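# Tilt a lidded plate to roll a ball onto a spot

## Task

Tip the plate with the transparent lid until the steel ball comes to rest on the printed mark. Then set the plate back level, with no other loose item in contact with the plate or with any piece that tilts along with it. This must hold without the robot supporting anything, so release the plate and move the grippers away before finishing.

## Robot and tools

ROBOT. Two 7-joint Kinova Gen3 arms, left_arm and right_arm, each carrying a Robotiq 2F-85 two-finger gripper. The names are just labels, not sides in a picture. Root links in the scene frame: left_arm at (+0.002, +0.360, +0.258) m, right_arm at (-0.037, -0.199, +0.258) m, both slightly tilted (quat_wxyz given in the setup). The mounting plates and the metal frame on the floor behind the arms are fixed obstacles.

FRAME. One shared scene frame: origin on the table surface midway between the arms, +z up, +x outward over the table, left_arm on the +y side. Positions are in metres.

RESULT LINES. The state line `left_arm: ...` | `right_arm: ...` gives each gripper's end_effector_position (m) and end_effector_quat_wxyz. That point sits between the pads when closed; fingertips extend about 19 mm past it when closed, about 6 mm when fully open. The printed hand position may be off, more so far from the base. Joint positions (rad) and Joint velocities (rad/s) come in one block per arm, joints in column order; joint torques follow the same order and carry per-unit offsets and noise. position_measured_pct is roughly 50 - 50 x gripper position, so 0 means fully open; if fingers halt below about 90 short of the requested value they are holding or blocked, and about 90 means the pads touched. Other lines: "joint sent to its limit" (a joint was clipped to its end, possibly from an earlier action), "joint command not followed" (clearance check altered targets), HELD (on those steps your row was not sent), "too close" (arms near each other or near plate/frame), TORQUE FAULT, MOTOR HOT (60 °C warning), OVER-TEMPERATURE FAULT (75 °C, arm brakes weakly and sinks).

execute_actions. Argument actions: a list of zero or one item. Empty list: just report the state. An action: {"rows": [...], "steps": n} with 1 to 15 rows and steps 1 to 15 (default 15), each step 1/30 s; one row per step, the last row repeated if rows run out. A wait: {"steps": n} with n up to 300, counted from the previous result and including your reply time. Optional pictures (true/false) controls whether camera images come back. A refused call moves nothing.

ROW LAYOUT. Every row is one list of 18 numbers covering both arms, even if only one moves: left_arm's 7 joint targets, its gripper position, its gripper speed, then the same 9 for right_arm. Joint targets are absolute angles in radians (the same values Joint positions prints), not offsets. Ranges per arm in column order: waist -69.115..69.115, shoulder -2.250..2.250, upper arm roll -69.115..69.115, elbow -2.580..2.580, forearm roll -69.115..69.115, wrist pitch -2.100..2.100, wrist roll -69.115..69.115. A target more than 0.013 rad beyond a range end and farther out than the current angle gets the call refused; true ends may differ by up to 0.013 rad, and overshooting targets are cut at the real end. Gripper position is absolute in [-1, 1]: +1 fully open (85 mm), 0 about 41 mm, about -0.8 pads touch, -1 closes until stopped. Gripper speed in [-1, 1]: about 20 mm/s at -1, 85 at 0, 150 at +1. Grip force is set by the arm (roughly 190-235 N per pad). To leave a gripper unchanged, resend its previous two numbers; a 0 is a real command.

MOTION. Joints are speed- and acceleration-limited and move in sync, arriving together; reversing a command stops them together. Each step the sent target stays within 0.304 rad of the measured angle for the first four joints and 0.266 rad for the last three, and targets are scaled back if they would move the gripper more than 70 mm from where it is. Big moves may still be unfinished when the result returns. Between calls the arms keep heading to the last row you sent until they settle or a step is HELD; the simulation runs while you think.

GRIPPING. Close with position -1 and keep it. For a gentle grip, open, then command a position a little smaller than the object. Release by commanding wider than the object. Fingers may re-close on their own up to the commanded value if the object slips or is lost. Closing pushes the fingertips about 13 mm farther from the wrist, so keep clearance above surfaces.

OTHER TOOLS. zoom_image: camera (cam_high, cam_low, cam_left_wrist, cam_right_wrist; all 672x504) and region [x0, y0, x1, y1] in pixels from the top-left, at most 504 by 504; gives a closer view of that camera's latest image. read_manual: optional section "licences"; returns licence text only, no motion. finished_scene: scene = the current scene's number; ends and grades it, irreversibly. Answering without any tool call ends everything.

SUGGESTED ORDER. Look first, locate the plate, ball and printed spot with cameras and zoom. Grip the plate edge, tilt in small steps, watch the ball, level the plate when the ball sits on the spot, open, lift clear, confirm the ball stays, then call finished_scene.

AVOID. Load limits: 47.5 N m on the first four joints, 29.9 N m on the last three (held weight counts); reaching one stops that arm for 10 s. Holding loads heats motors. Do not let the arms hit or press each other, do not knock anything off the table, and avoid drops, slips, slams and hard pushes. Occasional random tugs on held parts or pushes on loose objects can occur.

Each tool is called after "Call:" in YAML: its name, and indented under it one key for each argument.

## Session

Call:
execute_actions:
  actions: []

Scene clock: 0.00 s of 4800.00 s.
left_arm: end_effector_position=(+0.3033, +0.5905, +0.2678) position_measured_pct=0.0 end_effector_quat_wxyz=(+0.367, +0.347, +0.805, -0.312) | right_arm: end_effector_position=(+0.5940, +0.4041, +0.2758) position_measured_pct=0.0 end_effector_quat_wxyz=(+0.184, -0.314, +0.868, +0.338)
Joint positions: left_arm=[-1.464  0.972  0.602  1.849  0.24   0.919 -0.601] | right_arm=[-0.508  1.565 -0.228  0.29  -0.207  0.815  1.828]
Joint velocities: left_arm=[-0.     0.    -0.    -0.     0.    -0.001 -0.   ] | right_arm=[-0.     0.001  0.     0.    -0.002  0.     0.   ]
Joint torques (N m, as the joint torque sensors report them, + toward a larger angle): no reading
Motor temperatures (°C, as the motors report them): left_arm=[32 39 30 32 37 43 37] | right_arm=[34 36 29 32 41 40 40]

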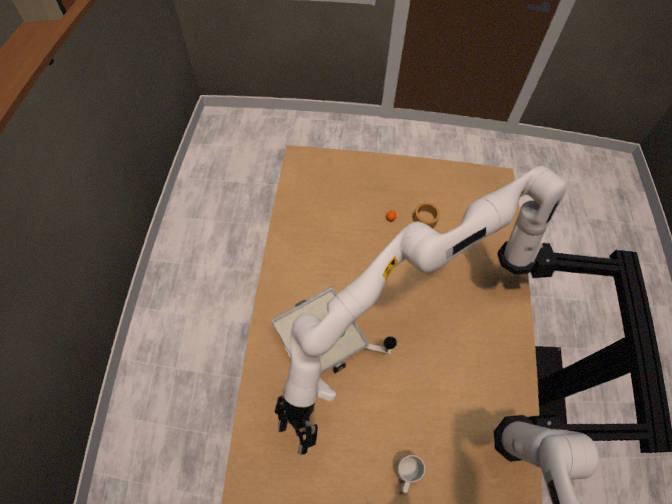

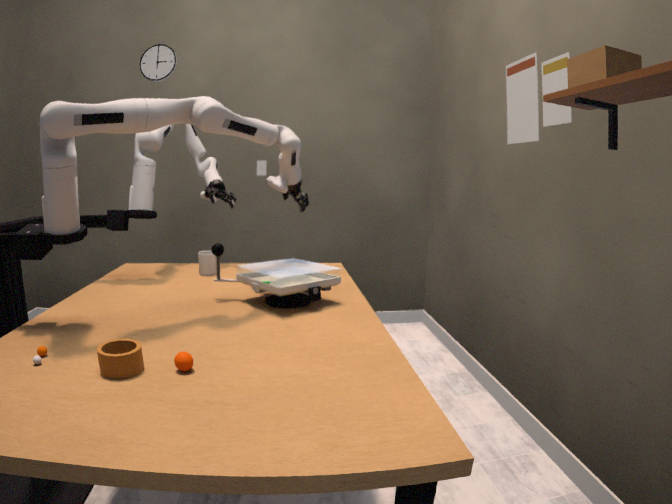

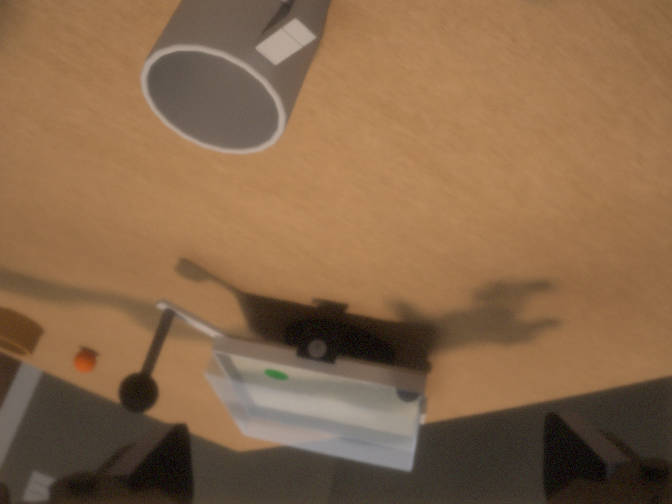

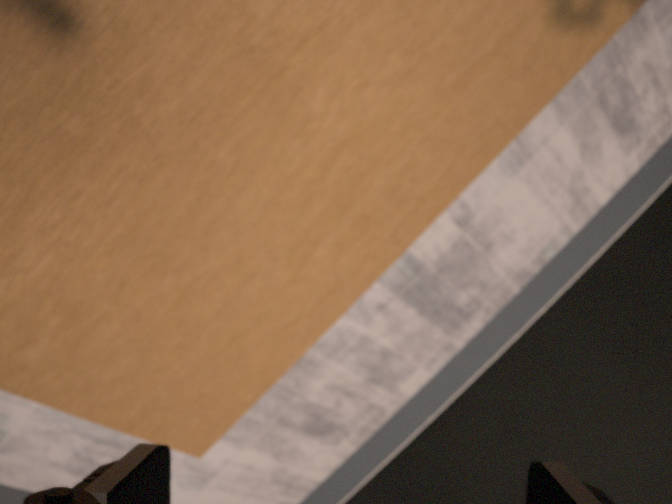

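Call:
execute_actions:
  actions:
    - {"rows":[[-1.464,0.972,0.602,1.849,0.24,0.919,-0.601,1,0,-0.473,0.777,0,1.995,0,0.228,0.75,1,0]]}
  pictures: false

Call:
execute_actions:
  actions:
    - {"steps":110}

Call:
zoom_image:
  camera: "cam_high"
  region: [255, 275, 415, 395]

Scene clock: 5.40 s of 4800.00 s.
left_arm: end_effector_position=(+0.3032, +0.5906, +0.2677) position_measured_pct=0.0 end_effector_quat_wxyz=(+0.367, +0.347, +0.805, -0.312) | right_arm: end_effector_position=(+0.7014, +0.3216, +0.4004) position_measured_pct=0.0 end_effector_quat_wxyz=(+0.309, -0.224, +0.885, +0.267)
Joint positions: left_arm=[-1.464  0.972  0.602  1.849  0.24   0.919 -0.601] | right_arm=[-0.485  1.271 -0.076  0.584 -0.069  0.561  1.575]
Joint velocities: left_arm=[ 0.  0.  0. -0. -0.  0.  0.] | right_arm=[ 0.035 -0.722  0.213  0.72   0.193 -0.632 -0.633]
Joint torques (N m, as the joint torque sensors report them, + toward a larger angle): left_arm=[  1.35 -16.92   6.21   0.52   1.8    2.    -0.35] | right_arm=[ -5.82 -30.29  -1.62  -9.86  -0.36  -1.55  -0.01]
Motor temperatures (°C, as the motors report them): left_arm=[32 39 30 32 37 43 37] | right_arm=[34 36 29 32 41 40 40]
Steps of this call (steps 1 to 90: nothing new was sent; then 1.90 s passed at rest; steps 91 to 105: all 15 steps of this action). Readings (joint positions | what the end effector reports):
91: left_arm=[-1.464 0.972 0.602 1.849 0.240 0.919 -0.601] | right_arm=[-0.507 1.563 -0.227 0.292 -0.206 0.814 1.828] | left_arm position_measured_pct=0.0 | right_arm position_measured_pct=0.0
92: left_arm=[-1.464 0.972 0.602 1.849 0.240 0.919 -0.601] | right_arm=[-0.507 1.557 -0.224 0.298 -0.203 0.810 1.823] | left_arm position_measured_pct=0.0 | right_arm position_measured_pct=0.0
94: left_arm=[-1.464 0.972 0.602 1.849 0.240 0.919 -0.601] | right_arm=[-0.505 1.529 -0.204 0.328 -0.185 0.787 1.800] | left_arm position_measured_pct=0.0 | right_arm position_measured_pct=0.0
98: left_arm=[-1.464 0.972 0.602 1.849 0.240 0.919 -0.601] | right_arm=[-0.496 1.436 -0.144 0.419 -0.130 0.706 1.720] | left_arm position_measured_pct=0.0 | right_arm position_measured_pct=0.0
105: the state above

Scene clock: 9.07 s of 4800.00 s.
left_arm: end_effector_position=(+0.3032, +0.5906, +0.2677) position_measured_pct=0.0 end_effector_quat_wxyz=(+0.367, +0.347, +0.805, -0.312) | right_arm: end_effector_position=(+0.3487, +0.0393, +0.2611) position_measured_pct=0.0 end_effector_quat_wxyz=(+0.006, +0.114, +0.983, +0.141)
Joint positions: left_arm=[-1.464  0.972  0.602  1.849  0.24   0.919 -0.601] | right_arm=[-0.473  0.777  0.     1.995  0.     0.228  0.75 ]
Joint velocities: left_arm=[ 0.    -0.    -0.    -0.001 -0.    -0.     0.   ] | right_arm=[ 0.001 -0.     0.     0.     0.     0.001 -0.   ]
Joint torques (N m, as the joint torque sensors report them, + toward a larger angle): left_arm=[  1.59 -16.98   6.14   0.41   1.81   1.99  -0.38] | right_arm=[ -3.03 -17.69  -1.65  -4.19   0.06  -0.27  -0.01]
Motor temperatures (°C, as the motors report them): left_arm=[32 39 30 32 37 43 37] | right_arm=[34 36 29 32 41 40 40]
Steps of this call (steps 1 to 75: the robot went on to your last target; steps 76 to 110: nothing new was sent). Readings (joint positions | what the end effector reports):
1: left_arm=[-1.464 0.972 0.602 1.849 0.240 0.919 -0.601] | right_arm=[-0.484 1.247 -0.069 0.608 -0.063 0.540 1.554] | left_arm position_measured_pct=0.0 | right_arm position_measured_pct=0.0
2: left_arm=[-1.464 0.972 0.602 1.849 0.240 0.919 -0.601] | right_arm=[-0.483 1.223 -0.063 0.632 -0.057 0.519 1.532] | left_arm position_measured_pct=0.0 | right_arm position_measured_pct=0.0
4: left_arm=[-1.464 0.972 0.602 1.849 0.240 0.919 -0.601] | right_arm=[-0.481 1.174 -0.052 0.681 -0.047 0.476 1.490] | left_arm position_measured_pct=0.0 | right_arm position_measured_pct=0.0
8: left_arm=[-1.464 0.972 0.602 1.849 0.240 0.919 -0.601] | right_arm=[-0.478 1.073 -0.035 0.781 -0.032 0.397 1.402] | left_arm position_measured_pct=0.0 | right_arm position_measured_pct=0.0
110: the state above
All arms were judged still, so your last target was given up. Only a new action makes them travel on or press farther. Fingers that are still opening or closing keep moving.

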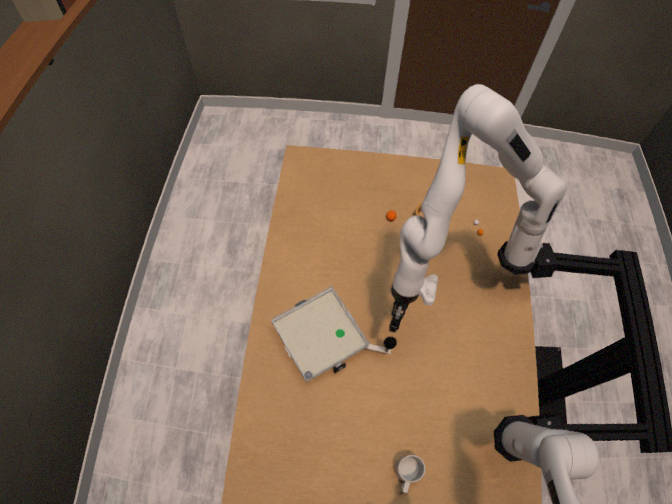

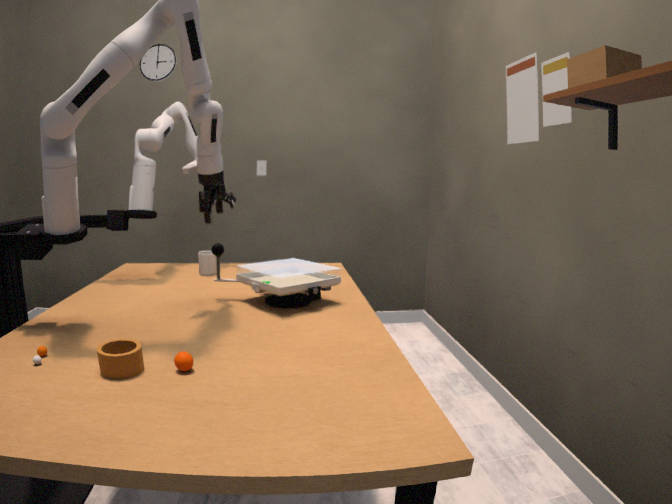

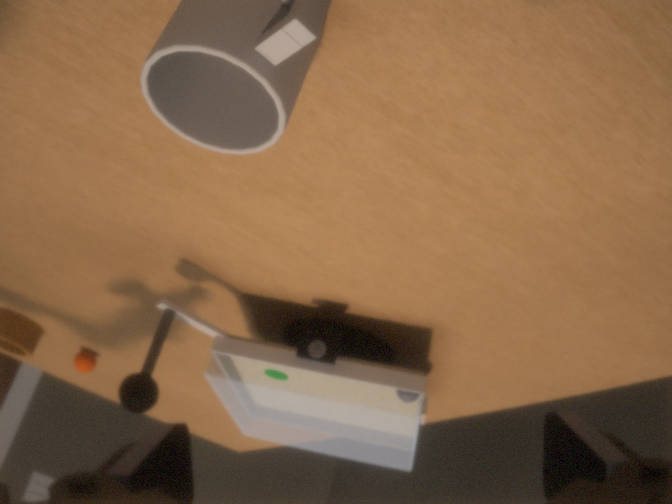

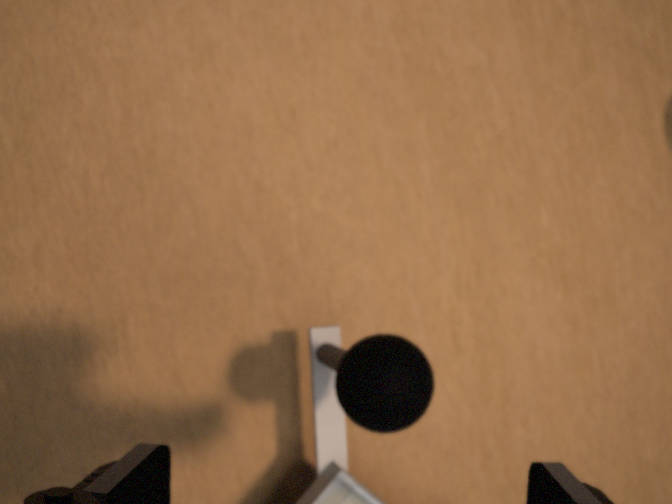

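Region (255, 275, 415, 395) of cam_high's 672x504 image, scaled by 3.150, with more detail than that image has; it fills the top 378 rows of this view, and the rest is white.

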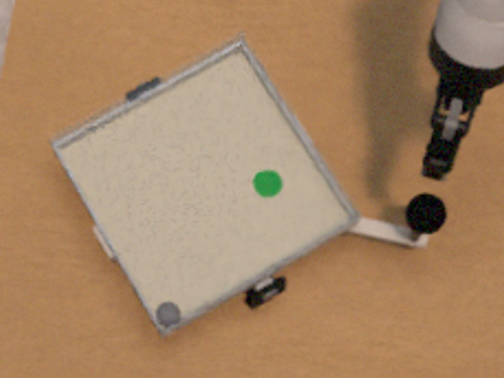

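Call:
execute_actions:
  actions:
    - {"rows":[[-1.464,0.972,0.602,1.849,0.24,0.919,-0.601,1,0,-0.494,1.09,0,1.847,0,0.063,0.75,1,0]]}
  pictures: false

Call:
execute_actions:
  actions:
    - {"steps":40}

Scene clock: 15.90 s of 4800.00 s.
left_arm: end_effector_position=(+0.3032, +0.5906, +0.2677) position_measured_pct=0.0 end_effector_quat_wxyz=(+0.367, +0.347, +0.805, -0.312) | right_arm: end_effector_position=(+0.3598, +0.0873, +0.1523) position_measured_pct=0.0 end_effector_quat_wxyz=(+0.008, +0.104, +0.984, +0.144)
Joint positions: left_arm=[-1.464  0.972  0.602  1.849  0.24   0.919 -0.601] | right_arm=[-0.493  1.078 -0.     1.851 -0.     0.066  0.75 ]
Joint velocities: left_arm=[ 0. -0.  0. -0.  0. -0.  0.] | right_arm=[-0.011  0.166 -0.001 -0.086  0.    -0.102 -0.   ]
Joint torques (N m, as the joint torque sensors report them, + toward a larger angle): left_arm=[  1.37 -16.98   6.2    0.37   1.77   2.05  -0.29] | right_arm=[ -3.74 -24.13  -1.24  -2.93   0.21  -0.47  -0.08]
Motor temperatures (°C, as the motors report them): left_arm=[32 38 30 32 37 43 37] | right_arm=[34 36 29 32 41 40 40]
Steps of this call (steps 1 to 90: nothing new was sent; then 3.33 s passed at rest; steps 91 to 105: all 15 steps of this action). Readings (joint positions | what the end effector reports):
91: left_arm=[-1.464 0.972 0.602 1.849 0.240 0.919 -0.601] | right_arm=[-0.473 0.778 0.000 1.994 0.000 0.228 0.750] | left_arm position_measured_pct=0.0 | right_arm position_measured_pct=0.0
92: left_arm=[-1.464 0.972 0.602 1.849 0.240 0.919 -0.601] | right_arm=[-0.474 0.785 0.000 1.992 0.000 0.225 0.750] | left_arm position_measured_pct=0.0 | right_arm position_measured_pct=0.0
94: left_arm=[-1.464 0.972 0.602 1.849 0.240 0.919 -0.601] | right_arm=[-0.476 0.815 0.000 1.978 0.000 0.211 0.750] | left_arm position_measured_pct=0.0 | right_arm position_measured_pct=0.0
98: left_arm=[-1.464 0.972 0.602 1.849 0.240 0.919 -0.601] | right_arm=[-0.483 0.932 0.000 1.923 0.000 0.149 0.750] | left_arm position_measured_pct=0.0 | right_arm position_measured_pct=0.0
105: the state above

Scene clock: 17.23 s of 4800.00 s.
left_arm: end_effector_position=(+0.3032, +0.5906, +0.2677) position_measured_pct=0.0 end_effector_quat_wxyz=(+0.367, +0.347, +0.805, -0.312) | right_arm: end_effector_position=(+0.3580, +0.0875, +0.1473) position_measured_pct=0.0 end_effector_quat_wxyz=(+0.007, +0.103, +0.984, +0.142)
Joint positions: left_arm=[-1.464  0.972  0.602  1.849  0.24   0.919 -0.601] | right_arm=[-0.494  1.09  -0.     1.847 -0.     0.063  0.75 ]
Joint velocities: left_arm=[-0.  0.  0.  0. -0.  0.  0.] | right_arm=[-0.     0.001  0.    -0.     0.    -0.     0.002]
Joint torques (N m, as the joint torque sensors report them, + toward a larger angle): left_arm=[  1.45 -17.03   6.22   0.44   1.73   1.88  -0.26] | right_arm=[ -4.06 -20.37  -1.23  -3.07   0.14  -0.34  -0.11]
Motor temperatures (°C, as the motors report them): left_arm=[32 38 30 32 37 43 37] | right_arm=[34 36 29 32 41 40 40]
Steps of this call (steps 1 to 30: the robot went on to your last target; steps 31 to 40: nothing new was sent). Readings (joint positions | what the end effector reports):
1: left_arm=[-1.464 0.972 0.602 1.849 0.240 0.919 -0.601] | right_arm=[-0.493 1.082 -0.000 1.849 -0.000 0.064 0.750] | left_arm position_measured_pct=0.0 | right_arm position_measured_pct=0.0
2: left_arm=[-1.464 0.972 0.602 1.849 0.240 0.919 -0.601] | right_arm=[-0.494 1.083 -0.000 1.848 -0.000 0.063 0.750] | left_arm position_measured_pct=0.0 | right_arm position_measured_pct=0.0
4: left_arm=[-1.464 0.972 0.602 1.849 0.240 0.919 -0.601] | right_arm=[-0.494 1.086 -0.000 1.847 -0.000 0.063 0.750] | left_arm position_measured_pct=0.0 | right_arm position_measured_pct=0.0
8: left_arm=[-1.464 0.972 0.602 1.849 0.240 0.919 -0.601] | right_arm=[-0.494 1.089 -0.000 1.847 0.000 0.063 0.750] | left_arm position_measured_pct=0.0 | right_arm position_measured_pct=0.0
40: the state above
All arms were judged still, so your last target was given up. Only a new action makes them travel on or press farther. Fingers that are still opening or closing keep moving.

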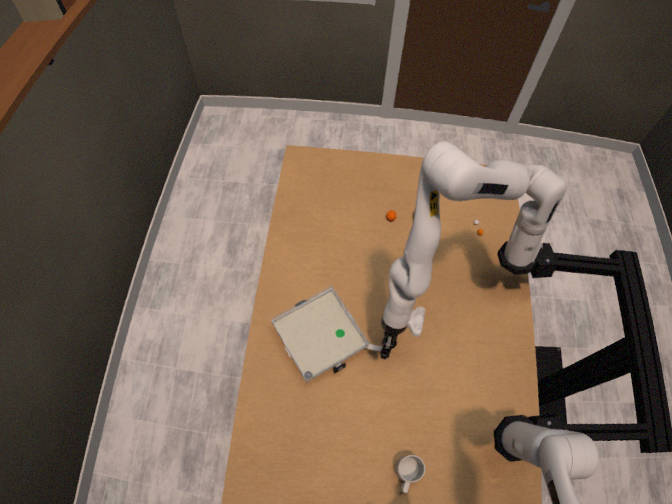

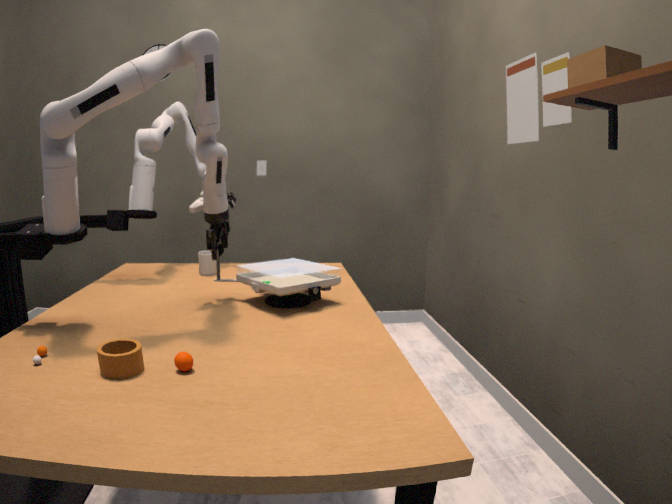

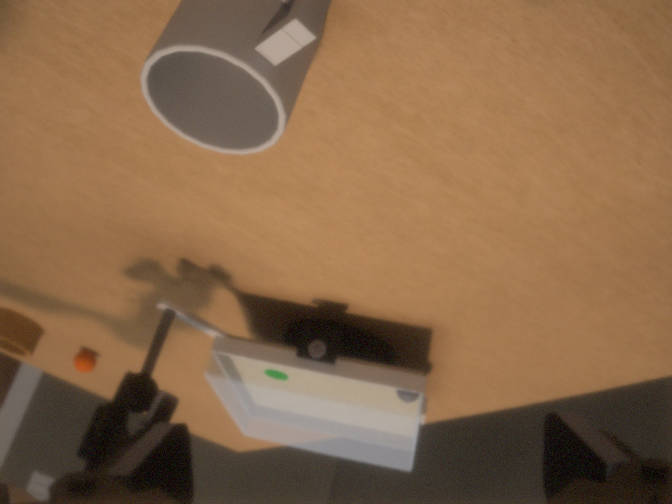

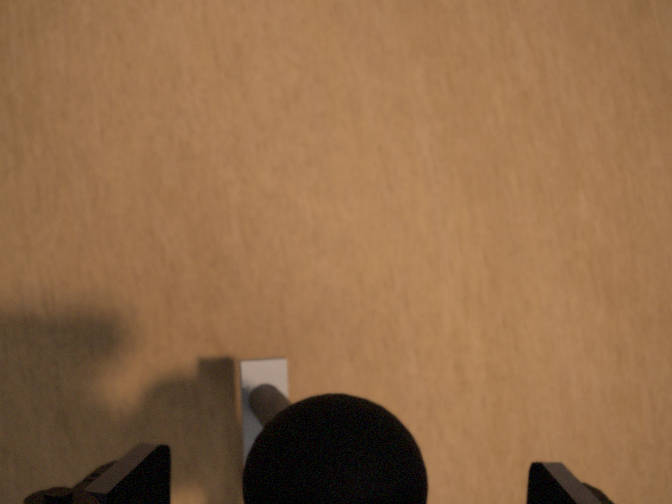

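Call:
execute_actions:
  actions:
    - {"rows":[[-1.464,0.972,0.602,1.849,0.24,0.919,-0.601,1,0,-0.4898,1.0749,0,1.8626,0,0.0625,0.75,-0.15,-0.5]]}
  pictures: false

Call:
execute_actions:
  actions:
    - {"steps":30}
  pictures: false

Call:
execute_actions:
  actions:
    - {"rows":[[-1.464,0.972,0.602,1.849,0.24,0.919,-0.601,1,0,-0.4576,1.0722,-0.0234,1.8867,0,0.0232,0.774,-0.15,-0.5]]}
  pictures: false

Call:
execute_actions:
  actions:
    - {"steps":40}

Call:
zoom_image:
  camera: "cam_high"
  region: [255, 275, 415, 395]

Scene clock: 31.00 s of 4800.00 s.
left_arm: end_effector_position=(+0.3032, +0.5906, +0.2677) position_measured_pct=0.0 end_effector_quat_wxyz=(+0.367, +0.347, +0.805, -0.312) | right_arm: end_effector_position=(+0.3569, +0.0829, +0.1521) position_measured_pct=23.0 end_effector_quat_wxyz=(+0.007, +0.105, +0.984, +0.142)
Joint positions: left_arm=[-1.464  0.972  0.602  1.849  0.24   0.919 -0.601] | right_arm=[-0.49   1.075  0.     1.863 -0.     0.062  0.75 ]
Joint velocities: left_arm=[-0.    -0.    -0.    -0.    -0.     0.001  0.   ] | right_arm=[-0.001 -0.001 -0.    -0.     0.003  0.     0.   ]
Joint torques (N m, as the joint torque sensors report them, + toward a larger angle): left_arm=[  1.47 -17.01   6.06   0.46   1.71   1.98  -0.25] | right_arm=[ -3.89 -20.45  -1.38  -2.8    0.21  -0.27   0.09]
Motor temperatures (°C, as the motors report them): left_arm=[32 38 30 32 37 43 37] | right_arm=[34 37 29 32 41 40 40]
Steps of this call (steps 1 to 90: nothing new was sent; then 10.27 s passed at rest; steps 91 to 105: all 15 steps of this action). Readings (joint positions | what the end effector reports):
91: left_arm=[-1.464 0.972 0.602 1.849 0.240 0.919 -0.601] | right_arm=[-0.494 1.089 -0.000 1.848 -0.000 0.063 0.750] | left_arm position_measured_pct=0.0 | right_arm position_measured_pct=0.0
92: left_arm=[-1.464 0.972 0.602 1.849 0.240 0.919 -0.601] | right_arm=[-0.492 1.083 -0.000 1.853 -0.000 0.063 0.750] | left_arm position_measured_pct=0.0 | right_arm position_measured_pct=0.4
94: left_arm=[-1.464 0.972 0.602 1.849 0.240 0.919 -0.601] | right_arm=[-0.490 1.077 0.000 1.860 0.000 0.063 0.750] | left_arm position_measured_pct=0.0 | right_arm position_measured_pct=2.8
98: left_arm=[-1.464 0.972 0.602 1.849 0.240 0.919 -0.601] | right_arm=[-0.490 1.076 0.000 1.862 0.000 0.063 0.750] | left_arm position_measured_pct=0.0 | right_arm position_measured_pct=9.9
105: the state above

Scene clock: 32.00 s of 4800.00 s.
left_arm: end_effector_position=(+0.3032, +0.5906, +0.2677) position_measured_pct=0.0 end_effector_quat_wxyz=(+0.367, +0.347, +0.805, -0.312) | right_arm: end_effector_position=(+0.3569, +0.0832, +0.1524) position_measured_pct=53.2 end_effector_quat_wxyz=(+0.007, +0.105, +0.984, +0.142)
Joint positions: left_arm=[-1.464  0.972  0.602  1.849  0.24   0.919 -0.601] | right_arm=[-0.49   1.074 -0.     1.863  0.     0.063  0.75 ]
Joint velocities: left_arm=[-0. -0.  0. -0.  0. -0.  0.] | right_arm=[-0.    -0.002  0.     0.    -0.001 -0.001  0.   ]
Joint torques (N m, as the joint torque sensors report them, + toward a larger angle): left_arm=[  1.4  -17.03   6.15   0.59   1.71   1.88  -0.32] | right_arm=[ -3.38 -19.97  -1.35  -2.91  -0.03  -0.47   0.  ]
Motor temperatures (°C, as the motors report them): left_arm=[32 38 30 32 37 43 37] | right_arm=[34 37 29 32 41 40 40]
Steps of this call (steps 1 to 15: the robot went on to your last target; steps 16 to 30: nothing new was sent). Readings (joint positions | what the end effector reports):
1: left_arm=[-1.464 0.972 0.602 1.849 0.240 0.919 -0.601] | right_arm=[-0.490 1.075 0.000 1.863 0.000 0.062 0.750] | left_arm position_measured_pct=0.0 | right_arm position_measured_pct=24.6
2: left_arm=[-1.464 0.972 0.602 1.849 0.240 0.919 -0.601] | right_arm=[-0.490 1.075 0.000 1.863 -0.000 0.062 0.750] | left_arm position_measured_pct=0.0 | right_arm position_measured_pct=26.6
4: left_arm=[-1.464 0.972 0.602 1.849 0.240 0.919 -0.601] | right_arm=[-0.490 1.075 0.000 1.863 -0.000 0.062 0.750] | left_arm position_measured_pct=0.0 | right_arm position_measured_pct=30.2
8: left_arm=[-1.464 0.972 0.602 1.849 0.240 0.919 -0.601] | right_arm=[-0.490 1.075 0.000 1.863 0.000 0.062 0.750] | left_arm position_measured_pct=0.0 | right_arm position_measured_pct=37.7
30: the state above
All arms were judged still, so your last target was given up. Only a new action makes them travel on or press farther. Fingers that are still opening or closing keep moving.

Scene clock: 32.50 s of 4800.00 s.
left_arm: end_effector_position=(+0.3032, +0.5906, +0.2677) position_measured_pct=0.0 end_effector_quat_wxyz=(+0.367, +0.347, +0.805, -0.312) | right_arm: end_effector_position=(+0.3564, +0.0810, +0.1524) position_measured_pct=53.2 end_effector_quat_wxyz=(+0.009, +0.105, +0.982, +0.155)
Joint positions: left_arm=[-1.464  0.972  0.602  1.849  0.24   0.919 -0.601] | right_arm=[-0.458  1.072 -0.024  1.886  0.     0.023  0.774]
Joint velocities: left_arm=[ 0.  0. -0.  0. -0.  0.  0.] | right_arm=[ 0.001 -0.001 -0.001 -0.    -0.001 -0.001 -0.001]
Joint torques (N m, as the joint torque sensors report them, + toward a larger angle): left_arm=[  1.45 -17.05   6.25   0.51   1.78   2.01  -0.3 ] | right_arm=[ -3.51 -20.19  -1.79  -2.15   0.29  -0.23  -0.12]
Motor temperatures (°C, as the motors report them): left_arm=[32 38 30 32 37 43 37] | right_arm=[34 37 29 32 41 40 40]
Steps of this call (steps 1 to 15: all 15 steps of this action). Readings (joint positions | what the end effector reports):
1: left_arm=[-1.464 0.972 0.602 1.849 0.240 0.919 -0.601] | right_arm=[-0.489 1.074 -0.001 1.863 0.000 0.061 0.751] | left_arm position_measured_pct=0.0 | right_arm position_measured_pct=53.2
2: left_arm=[-1.464 0.972 0.602 1.849 0.240 0.919 -0.601] | right_arm=[-0.482 1.074 -0.006 1.867 0.000 0.055 0.755] | left_arm position_measured_pct=0.0 | right_arm position_measured_pct=53.2
4: left_arm=[-1.464 0.972 0.602 1.849 0.240 0.919 -0.601] | right_arm=[-0.465 1.072 -0.018 1.880 0.000 0.034 0.768] | left_arm position_measured_pct=0.0 | right_arm position_measured_pct=53.2
8: left_arm=[-1.464 0.972 0.602 1.849 0.240 0.919 -0.601] | right_arm=[-0.460 1.072 -0.022 1.885 0.000 0.023 0.774] | left_arm position_measured_pct=0.0 | right_arm position_measured_pct=53.2
15: the state above

Scene clock: 33.83 s of 4800.00 s.
left_arm: end_effector_position=(+0.3032, +0.5906, +0.2677) position_measured_pct=0.0 end_effector_quat_wxyz=(+0.367, +0.347, +0.805, -0.312) | right_arm: end_effector_position=(+0.3564, +0.0810, +0.1524) position_measured_pct=53.2 end_effector_quat_wxyz=(+0.009, +0.105, +0.982, +0.155)
Joint positions: left_arm=[-1.464  0.972  0.602  1.849  0.24   0.919 -0.601] | right_arm=[-0.458  1.072 -0.024  1.886  0.     0.023  0.774]
Joint velocities: left_arm=[-0.    -0.001 -0.    -0.    -0.    -0.001 -0.   ] | right_arm=[ 0.001  0.    -0.    -0.     0.001 -0.    -0.002]
Joint torques (N m, as the joint torque sensors report them, + toward a larger angle): left_arm=[  1.4  -17.06   6.09   0.43   1.75   2.07  -0.3 ] | right_arm=[ -3.36 -20.01  -1.72  -2.09   0.2   -0.14  -0.16]
Motor temperatures (°C, as the motors report them): left_arm=[32 38 30 32 37 43 37] | right_arm=[34 37 29 32 41 40 40]
Steps of this call (steps 1 to 15: the robot went on to your last target; steps 16 to 40: nothing new was sent). Readings (joint positions | what the end effector reports):
1: left_arm=[-1.464 0.972 0.602 1.849 0.240 0.919 -0.601] | right_arm=[-0.458 1.072 -0.024 1.886 0.000 0.023 0.774] | left_arm position_measured_pct=0.0 | right_arm position_measured_pct=53.2
2: left_arm=[-1.464 0.972 0.602 1.849 0.240 0.919 -0.601] | right_arm=[-0.458 1.072 -0.024 1.886 0.000 0.023 0.774] | left_arm position_measured_pct=0.0 | right_arm position_measured_pct=53.2
4: left_arm=[-1.464 0.972 0.602 1.849 0.240 0.919 -0.601] | right_arm=[-0.458 1.072 -0.024 1.886 0.000 0.023 0.774] | left_arm position_measured_pct=0.0 | right_arm position_measured_pct=53.2
8: left_arm=[-1.464 0.972 0.602 1.849 0.240 0.919 -0.601] | right_arm=[-0.458 1.072 -0.024 1.886 0.000 0.023 0.774] | left_arm position_measured_pct=0.0 | right_arm position_measured_pct=53.2
40: the state above
All arms were judged still, so your last target was given up. Only a new action makes them travel on or press farther. Fingers that are still opening or closing keep moving.

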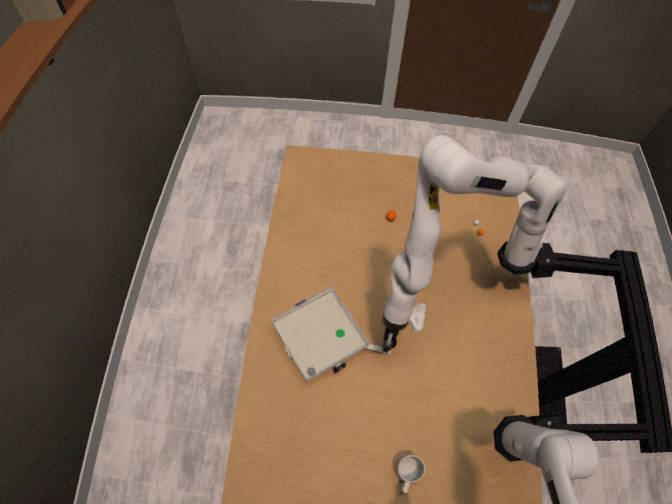

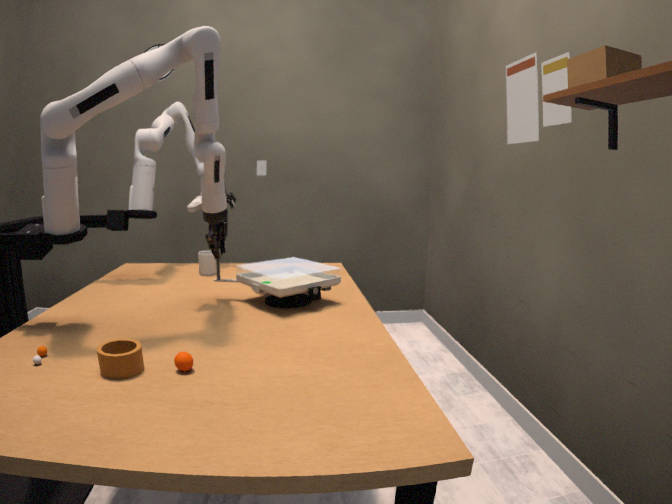

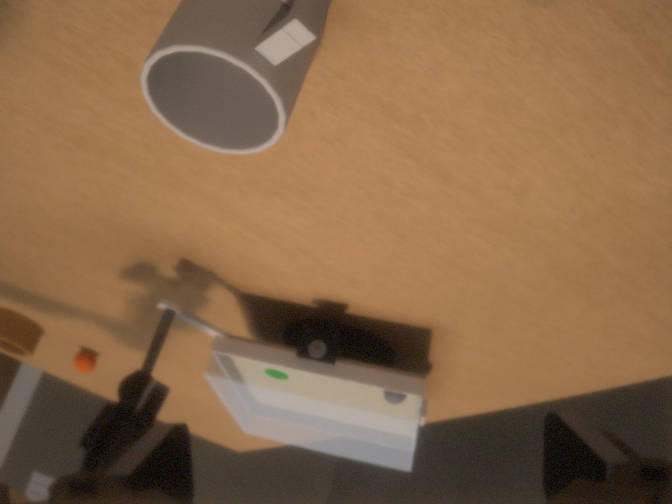

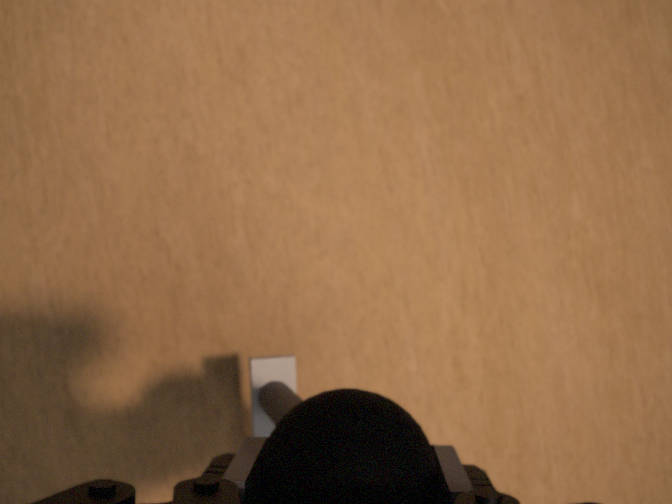

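Region (255, 275, 415, 395) of cam_high's 672x504 image, scaled by 3.150, with more detail than that image has; it fills the top 378 rows of this view, and the rest is white.

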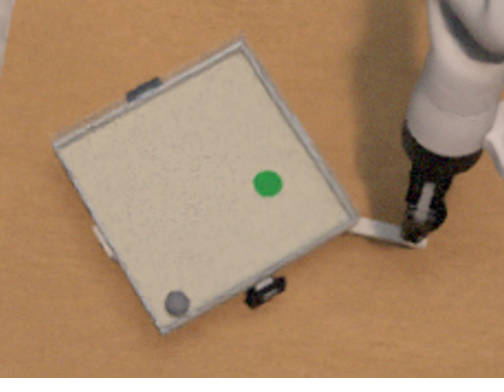

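Call:
execute_actions:
  actions:
    - {"rows":[[-1.464,0.972,0.602,1.849,0.24,0.919,-0.601,1,0,-0.4664,1.072,-0.0172,1.8752,0,0.0436,0.7666,-0.15,-0.5]]}
  pictures: false

Call:
execute_actions:
  actions:
    - {"steps":90}

Call:
zoom_image:
  camera: "cam_high"
  region: [255, 275, 415, 395]

Scene clock: 39.10 s of 4800.00 s.
left_arm: end_effector_position=(+0.3032, +0.5906, +0.2677) position_measured_pct=0.0 end_effector_quat_wxyz=(+0.367, +0.347, +0.805, -0.312) | right_arm: end_effector_position=(+0.3567, +0.0814, +0.1528) position_measured_pct=53.2 end_effector_quat_wxyz=(+0.006, +0.105, +0.983, +0.150)
Joint positions: left_arm=[-1.464  0.972  0.602  1.849  0.24   0.919 -0.601] | right_arm=[-0.466  1.072 -0.017  1.875  0.     0.043  0.767]
Joint velocities: left_arm=[-0. -0. -0.  0.  0.  0.  0.] | right_arm=[-0.    -0.     0.    -0.    -0.    -0.002  0.001]
Joint torques (N m, as the joint torque sensors report them, + toward a larger angle): left_arm=[  1.49 -16.95   6.13   0.27   1.83   1.92  -0.32] | right_arm=[ -3.8  -19.97  -1.57  -2.54   0.16  -0.11  -0.09]
Motor temperatures (°C, as the motors report them): left_arm=[32 38 30 32 37 43 37] | right_arm=[34 37 29 32 41 40 40]
Steps of this call (steps 1 to 143: nothing new was sent; steps 144 to 158: all 15 steps of this action). Readings (joint positions | what the end effector reports):
144: left_arm=[-1.464 0.972 0.602 1.849 0.240 0.919 -0.601] | right_arm=[-0.459 1.072 -0.023 1.885 0.000 0.024 0.774] | left_arm position_measured_pct=0.0 | right_arm position_measured_pct=53.2
145: left_arm=[-1.464 0.972 0.602 1.849 0.240 0.919 -0.601] | right_arm=[-0.462 1.072 -0.020 1.881 0.000 0.031 0.771] | left_arm position_measured_pct=0.0 | right_arm position_measured_pct=53.2
147: left_arm=[-1.464 0.972 0.602 1.849 0.240 0.919 -0.601] | right_arm=[-0.465 1.072 -0.018 1.877 0.000 0.040 0.768] | left_arm position_measured_pct=0.0 | right_arm position_measured_pct=53.2
151: left_arm=[-1.464 0.972 0.602 1.849 0.240 0.919 -0.601] | right_arm=[-0.466 1.072 -0.018 1.875 0.000 0.043 0.767] | left_arm position_measured_pct=0.0 | right_arm position_measured_pct=53.2
158: the state above

Scene clock: 42.10 s of 4800.00 s.
left_arm: end_effector_position=(+0.3032, +0.5906, +0.2677) position_measured_pct=0.0 end_effector_quat_wxyz=(+0.367, +0.347, +0.805, -0.312) | right_arm: end_effector_position=(+0.3567, +0.0814, +0.1528) position_measured_pct=53.2 end_effector_quat_wxyz=(+0.006, +0.105, +0.983, +0.150)
Joint positions: left_arm=[-1.464  0.972  0.602  1.849  0.24   0.919 -0.601] | right_arm=[-0.466  1.072 -0.017  1.875  0.     0.043  0.767]
Joint velocities: left_arm=[ 0.  0.  0. -0. -0.  0. -0.] | right_arm=[-0.001  0.001 -0.    -0.    -0.001  0.001  0.   ]
Joint torques (N m, as the joint torque sensors report them, + toward a larger angle): left_arm=[  1.48 -17.07   6.16   0.49   1.75   1.98  -0.33] | right_arm=[ -3.62 -20.4   -2.08  -2.58  -0.06  -0.24  -0.18]
Motor temperatures (°C, as the motors report them): left_arm=[32 38 30 32 37 43 37] | right_arm=[34 37 29 32 41 40 40]
Steps of this call (steps 1 to 15: the robot went on to your last target; steps 16 to 90: nothing new was sent). Readings (joint positions | what the end effector reports):
1: left_arm=[-1.464 0.972 0.602 1.849 0.240 0.919 -0.601] | right_arm=[-0.466 1.072 -0.017 1.875 0.000 0.043 0.767] | left_arm position_measured_pct=0.0 | right_arm position_measured_pct=53.2
2: left_arm=[-1.464 0.972 0.602 1.849 0.240 0.919 -0.601] | right_arm=[-0.466 1.072 -0.017 1.875 0.000 0.043 0.767] | left_arm position_measured_pct=0.0 | right_arm position_measured_pct=53.2
4: left_arm=[-1.464 0.972 0.602 1.849 0.240 0.919 -0.601] | right_arm=[-0.466 1.072 -0.017 1.875 0.000 0.043 0.767] | left_arm position_measured_pct=0.0 | right_arm position_measured_pct=53.2
8: left_arm=[-1.464 0.972 0.602 1.849 0.240 0.919 -0.601] | right_arm=[-0.466 1.072 -0.017 1.875 0.000 0.043 0.767] | left_arm position_measured_pct=0.0 | right_arm position_measured_pct=53.2
90: the state above
All arms were judged still, so your last target was given up. Only a new action makes them travel on or press farther. Fingers that are still opening or closing keep moving.

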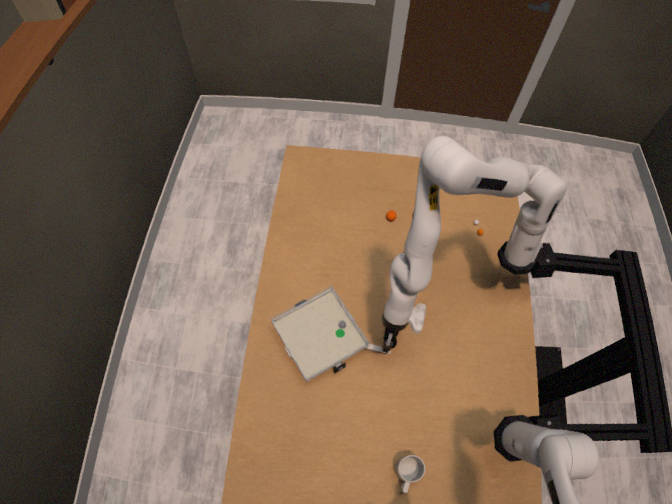

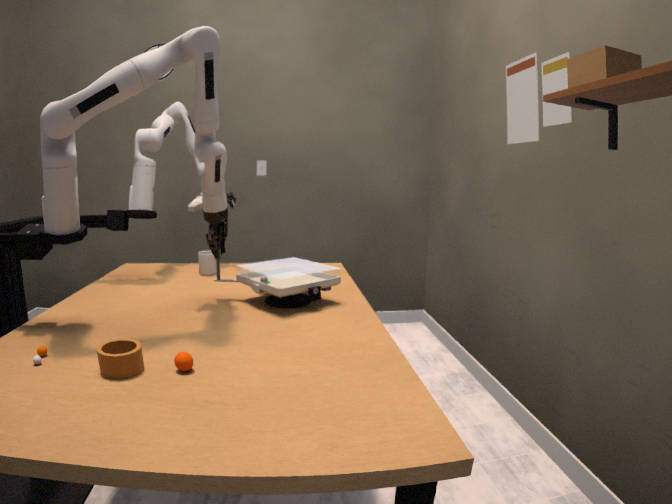

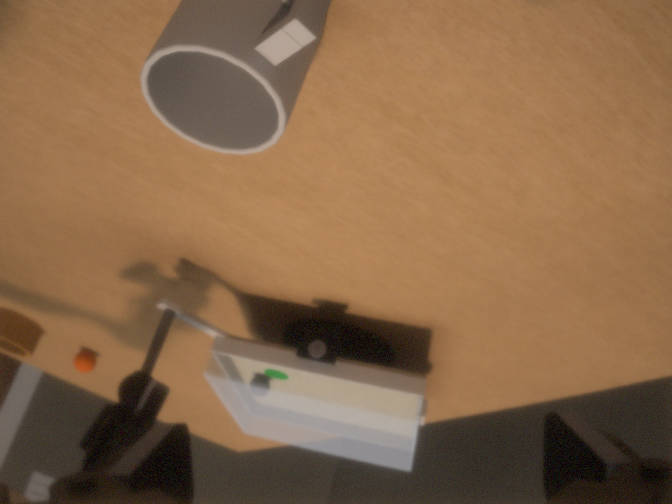

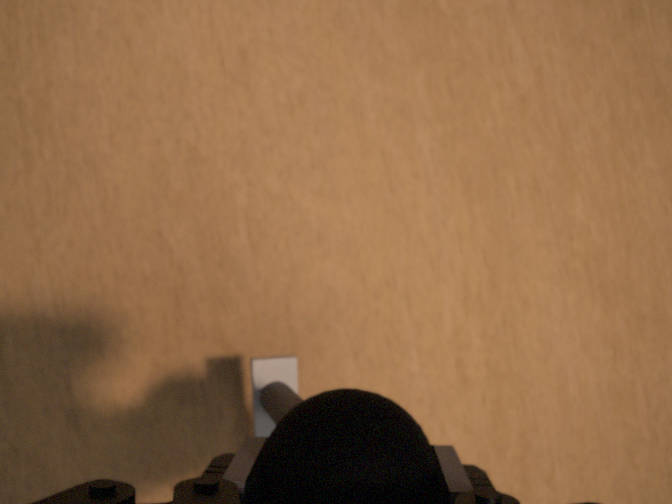

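Region (255, 275, 415, 395) of cam_high's 672x504 image, scaled by 3.150, with more detail than that image has; it fills the top 378 rows of this view, and the rest is white.

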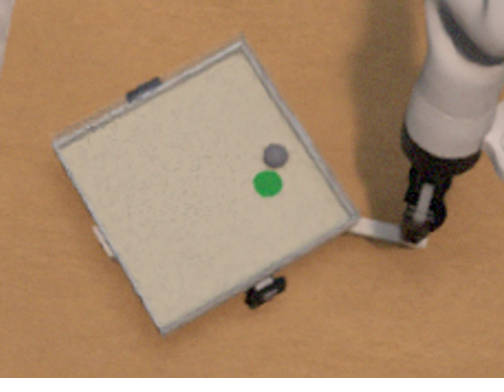

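Call:
execute_actions:
  actions:
    - {"rows":[[-1.464,0.972,0.602,1.849,0.24,0.919,-0.601,1,0,-0.4818,1.0733,-0.006,1.8636,0,0.0625,0.7551,-0.15,-0.5]],"steps":14}
  pictures: false

Call:
execute_actions:
  actions:
    - {"rows":[[-1.464,0.972,0.602,1.849,0.24,0.919,-0.601,1,0,-0.46,1.0715,-0.0219,1.88,0,0.0357,0.7714,-0.15,-0.5]]}
  pictures: false

Call:
execute_actions:
  actions:
    - {"steps":90}

Call:
zoom_image:
  camera: "cam_high"
  region: [255, 275, 415, 395]

Scene clock: 48.70 s of 4800.00 s.
left_arm: end_effector_position=(+0.3032, +0.5906, +0.2677) position_measured_pct=0.0 end_effector_quat_wxyz=(+0.367, +0.347, +0.805, -0.312) | right_arm: end_effector_position=(+0.3569, +0.0826, +0.1527) position_measured_pct=53.2 end_effector_quat_wxyz=(+0.005, +0.105, +0.984, +0.144)
Joint positions: left_arm=[-1.464  0.972  0.602  1.849  0.24   0.919 -0.601] | right_arm=[-0.482  1.073 -0.006  1.864  0.     0.062  0.755]
Joint velocities: left_arm=[ 0.     0.001 -0.     0.     0.    -0.    -0.   ] | right_arm=[-0.    -0.     0.001 -0.     0.001  0.    -0.   ]
Joint torques (N m, as the joint torque sensors report them, + toward a larger angle): left_arm=[  1.4  -17.05   6.16   0.41   1.77   1.92  -0.32] | right_arm=[ -3.39 -20.33  -1.41  -2.59  -0.07  -0.32   0.05]
Motor temperatures (°C, as the motors report them): left_arm=[32 38 30 32 37 43 37] | right_arm=[34 37 29 32 41 40 40]
Steps of this call (steps 1 to 90: nothing new was sent; then 3.13 s passed at rest; steps 91 to 104: all 14 steps of this action). Readings (joint positions | what the end effector reports):
91: left_arm=[-1.464 0.972 0.602 1.849 0.240 0.919 -0.601] | right_arm=[-0.468 1.072 -0.016 1.874 0.000 0.044 0.766] | left_arm position_measured_pct=0.0 | right_arm position_measured_pct=53.2
92: left_arm=[-1.464 0.972 0.602 1.849 0.240 0.919 -0.601] | right_arm=[-0.474 1.073 -0.012 1.871 0.000 0.050 0.763] | left_arm position_measured_pct=0.0 | right_arm position_measured_pct=53.2
94: left_arm=[-1.464 0.972 0.602 1.849 0.240 0.919 -0.601] | right_arm=[-0.479 1.073 -0.008 1.866 0.000 0.059 0.757] | left_arm position_measured_pct=0.0 | right_arm position_measured_pct=53.2
98: left_arm=[-1.464 0.972 0.602 1.849 0.240 0.919 -0.601] | right_arm=[-0.481 1.073 -0.007 1.864 0.000 0.062 0.755] | left_arm position_measured_pct=0.0 | right_arm position_measured_pct=53.2
104: the state above

Scene clock: 49.20 s of 4800.00 s.
left_arm: end_effector_position=(+0.3032, +0.5906, +0.2677) position_measured_pct=0.0 end_effector_quat_wxyz=(+0.367, +0.347, +0.805, -0.312) | right_arm: end_effector_position=(+0.3567, +0.0814, +0.1528) position_measured_pct=53.2 end_effector_quat_wxyz=(+0.007, +0.105, +0.983, +0.152)
Joint positions: left_arm=[-1.464  0.972  0.602  1.849  0.24   0.919 -0.601] | right_arm=[-0.46   1.071 -0.022  1.879  0.     0.035  0.772]
Joint velocities: left_arm=[ 0.     0.     0.     0.    -0.     0.001  0.   ] | right_arm=[ 0.001 -0.001 -0.001  0.    -0.001 -0.     0.001]
Joint torques (N m, as the joint torque sensors report them, + toward a larger angle): left_arm=[  1.37 -16.98   6.22   0.69   1.77   2.02  -0.24] | right_arm=[ -3.78 -20.37  -1.78  -2.08   0.08  -0.37  -0.17]
Motor temperatures (°C, as the motors report them): left_arm=[32 38 30 32 37 43 37] | right_arm=[34 37 29 32 41 40 40]
Steps of this call (steps 1 to 15: all 15 steps of this action). Readings (joint positions | what the end effector reports):
1: left_arm=[-1.464 0.972 0.602 1.849 0.240 0.919 -0.601] | right_arm=[-0.480 1.073 -0.007 1.865 0.000 0.061 0.756] | left_arm position_measured_pct=0.0 | right_arm position_measured_pct=53.2
2: left_arm=[-1.464 0.972 0.602 1.849 0.240 0.919 -0.601] | right_arm=[-0.474 1.072 -0.012 1.868 0.000 0.055 0.760] | left_arm position_measured_pct=0.0 | right_arm position_measured_pct=53.2
4: left_arm=[-1.464 0.972 0.602 1.849 0.240 0.919 -0.601] | right_arm=[-0.464 1.072 -0.019 1.876 0.000 0.041 0.768] | left_arm position_measured_pct=0.0 | right_arm position_measured_pct=53.2
8: left_arm=[-1.464 0.972 0.602 1.849 0.240 0.919 -0.601] | right_arm=[-0.461 1.072 -0.021 1.879 0.000 0.036 0.771] | left_arm position_measured_pct=0.0 | right_arm position_measured_pct=53.2
15: the state above

Scene clock: 52.20 s of 4800.00 s.
left_arm: end_effector_position=(+0.3032, +0.5906, +0.2677) position_measured_pct=0.0 end_effector_quat_wxyz=(+0.367, +0.347, +0.805, -0.312) | right_arm: end_effector_position=(+0.3567, +0.0814, +0.1529) position_measured_pct=53.2 end_effector_quat_wxyz=(+0.007, +0.105, +0.983, +0.153)
Joint positions: left_arm=[-1.464  0.972  0.602  1.849  0.24   0.919 -0.601] | right_arm=[-0.46   1.071 -0.022  1.879  0.     0.035  0.772]
Joint velocities: left_arm=[-0.    -0.001 -0.    -0.     0.    -0.    -0.   ] | right_arm=[-0.002  0.    -0.    -0.    -0.    -0.001  0.001]
Joint torques (N m, as the joint torque sensors report them, + toward a larger angle): left_arm=[  1.33 -16.85   6.17   0.45   1.68   1.96  -0.22] | right_arm=[ -3.64 -20.19  -1.69  -2.16   0.19  -0.4   -0.19]
Motor temperatures (°C, as the motors report them): left_arm=[32 38 30 32 37 43 37] | right_arm=[34 37 29 32 41 40 40]
Steps of this call (steps 1 to 15: the robot went on to your last target; steps 16 to 90: nothing new was sent). Readings (joint positions | what the end effector reports):
1: left_arm=[-1.464 0.972 0.602 1.849 0.240 0.919 -0.601] | right_arm=[-0.460 1.071 -0.022 1.879 0.000 0.035 0.772] | left_arm position_measured_pct=0.0 | right_arm position_measured_pct=53.2
2: left_arm=[-1.464 0.972 0.602 1.849 0.240 0.919 -0.601] | right_arm=[-0.460 1.071 -0.022 1.879 0.000 0.035 0.772] | left_arm position_measured_pct=0.0 | right_arm position_measured_pct=53.2
4: left_arm=[-1.464 0.972 0.602 1.849 0.240 0.919 -0.601] | right_arm=[-0.460 1.071 -0.022 1.879 0.000 0.035 0.772] | left_arm position_measured_pct=0.0 | right_arm position_measured_pct=53.2
8: left_arm=[-1.464 0.972 0.602 1.849 0.240 0.919 -0.601] | right_arm=[-0.460 1.071 -0.022 1.879 0.000 0.035 0.772] | left_arm position_measured_pct=0.0 | right_arm position_measured_pct=53.2
90: the state above
All arms were judged still, so your last target was given up. Only a new action makes them travel on or press farther. Fingers that are still opening or closing keep moving.

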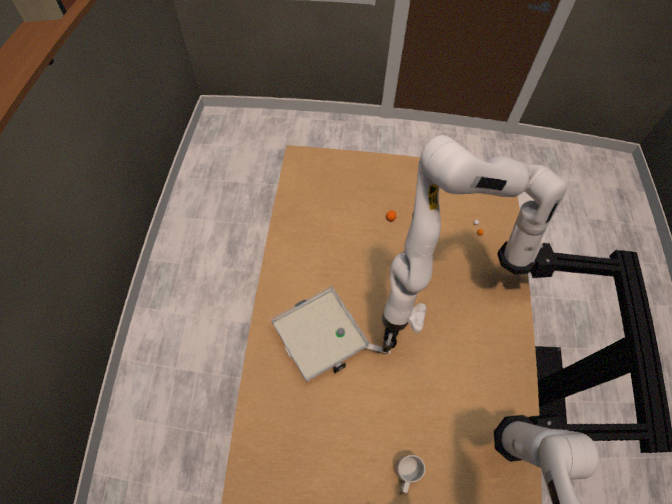

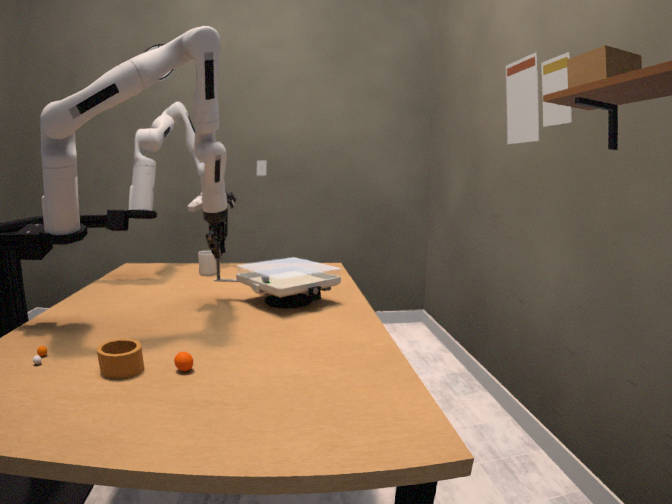

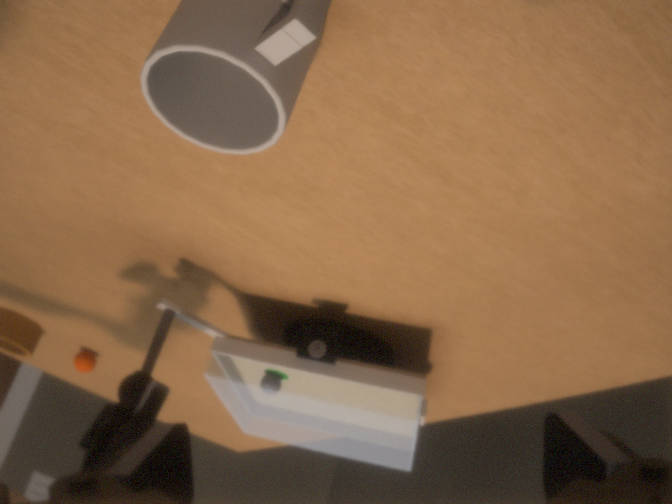

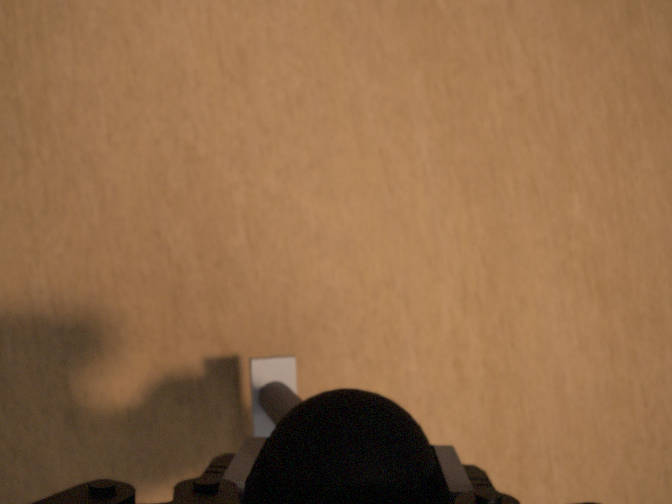

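Region (255, 275, 415, 395) of cam_high's 672x504 image, scaled by 3.150, with more detail than that image has; it fills the top 378 rows of this view, and the rest is white.

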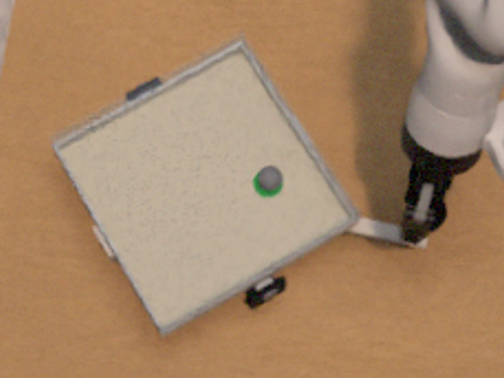

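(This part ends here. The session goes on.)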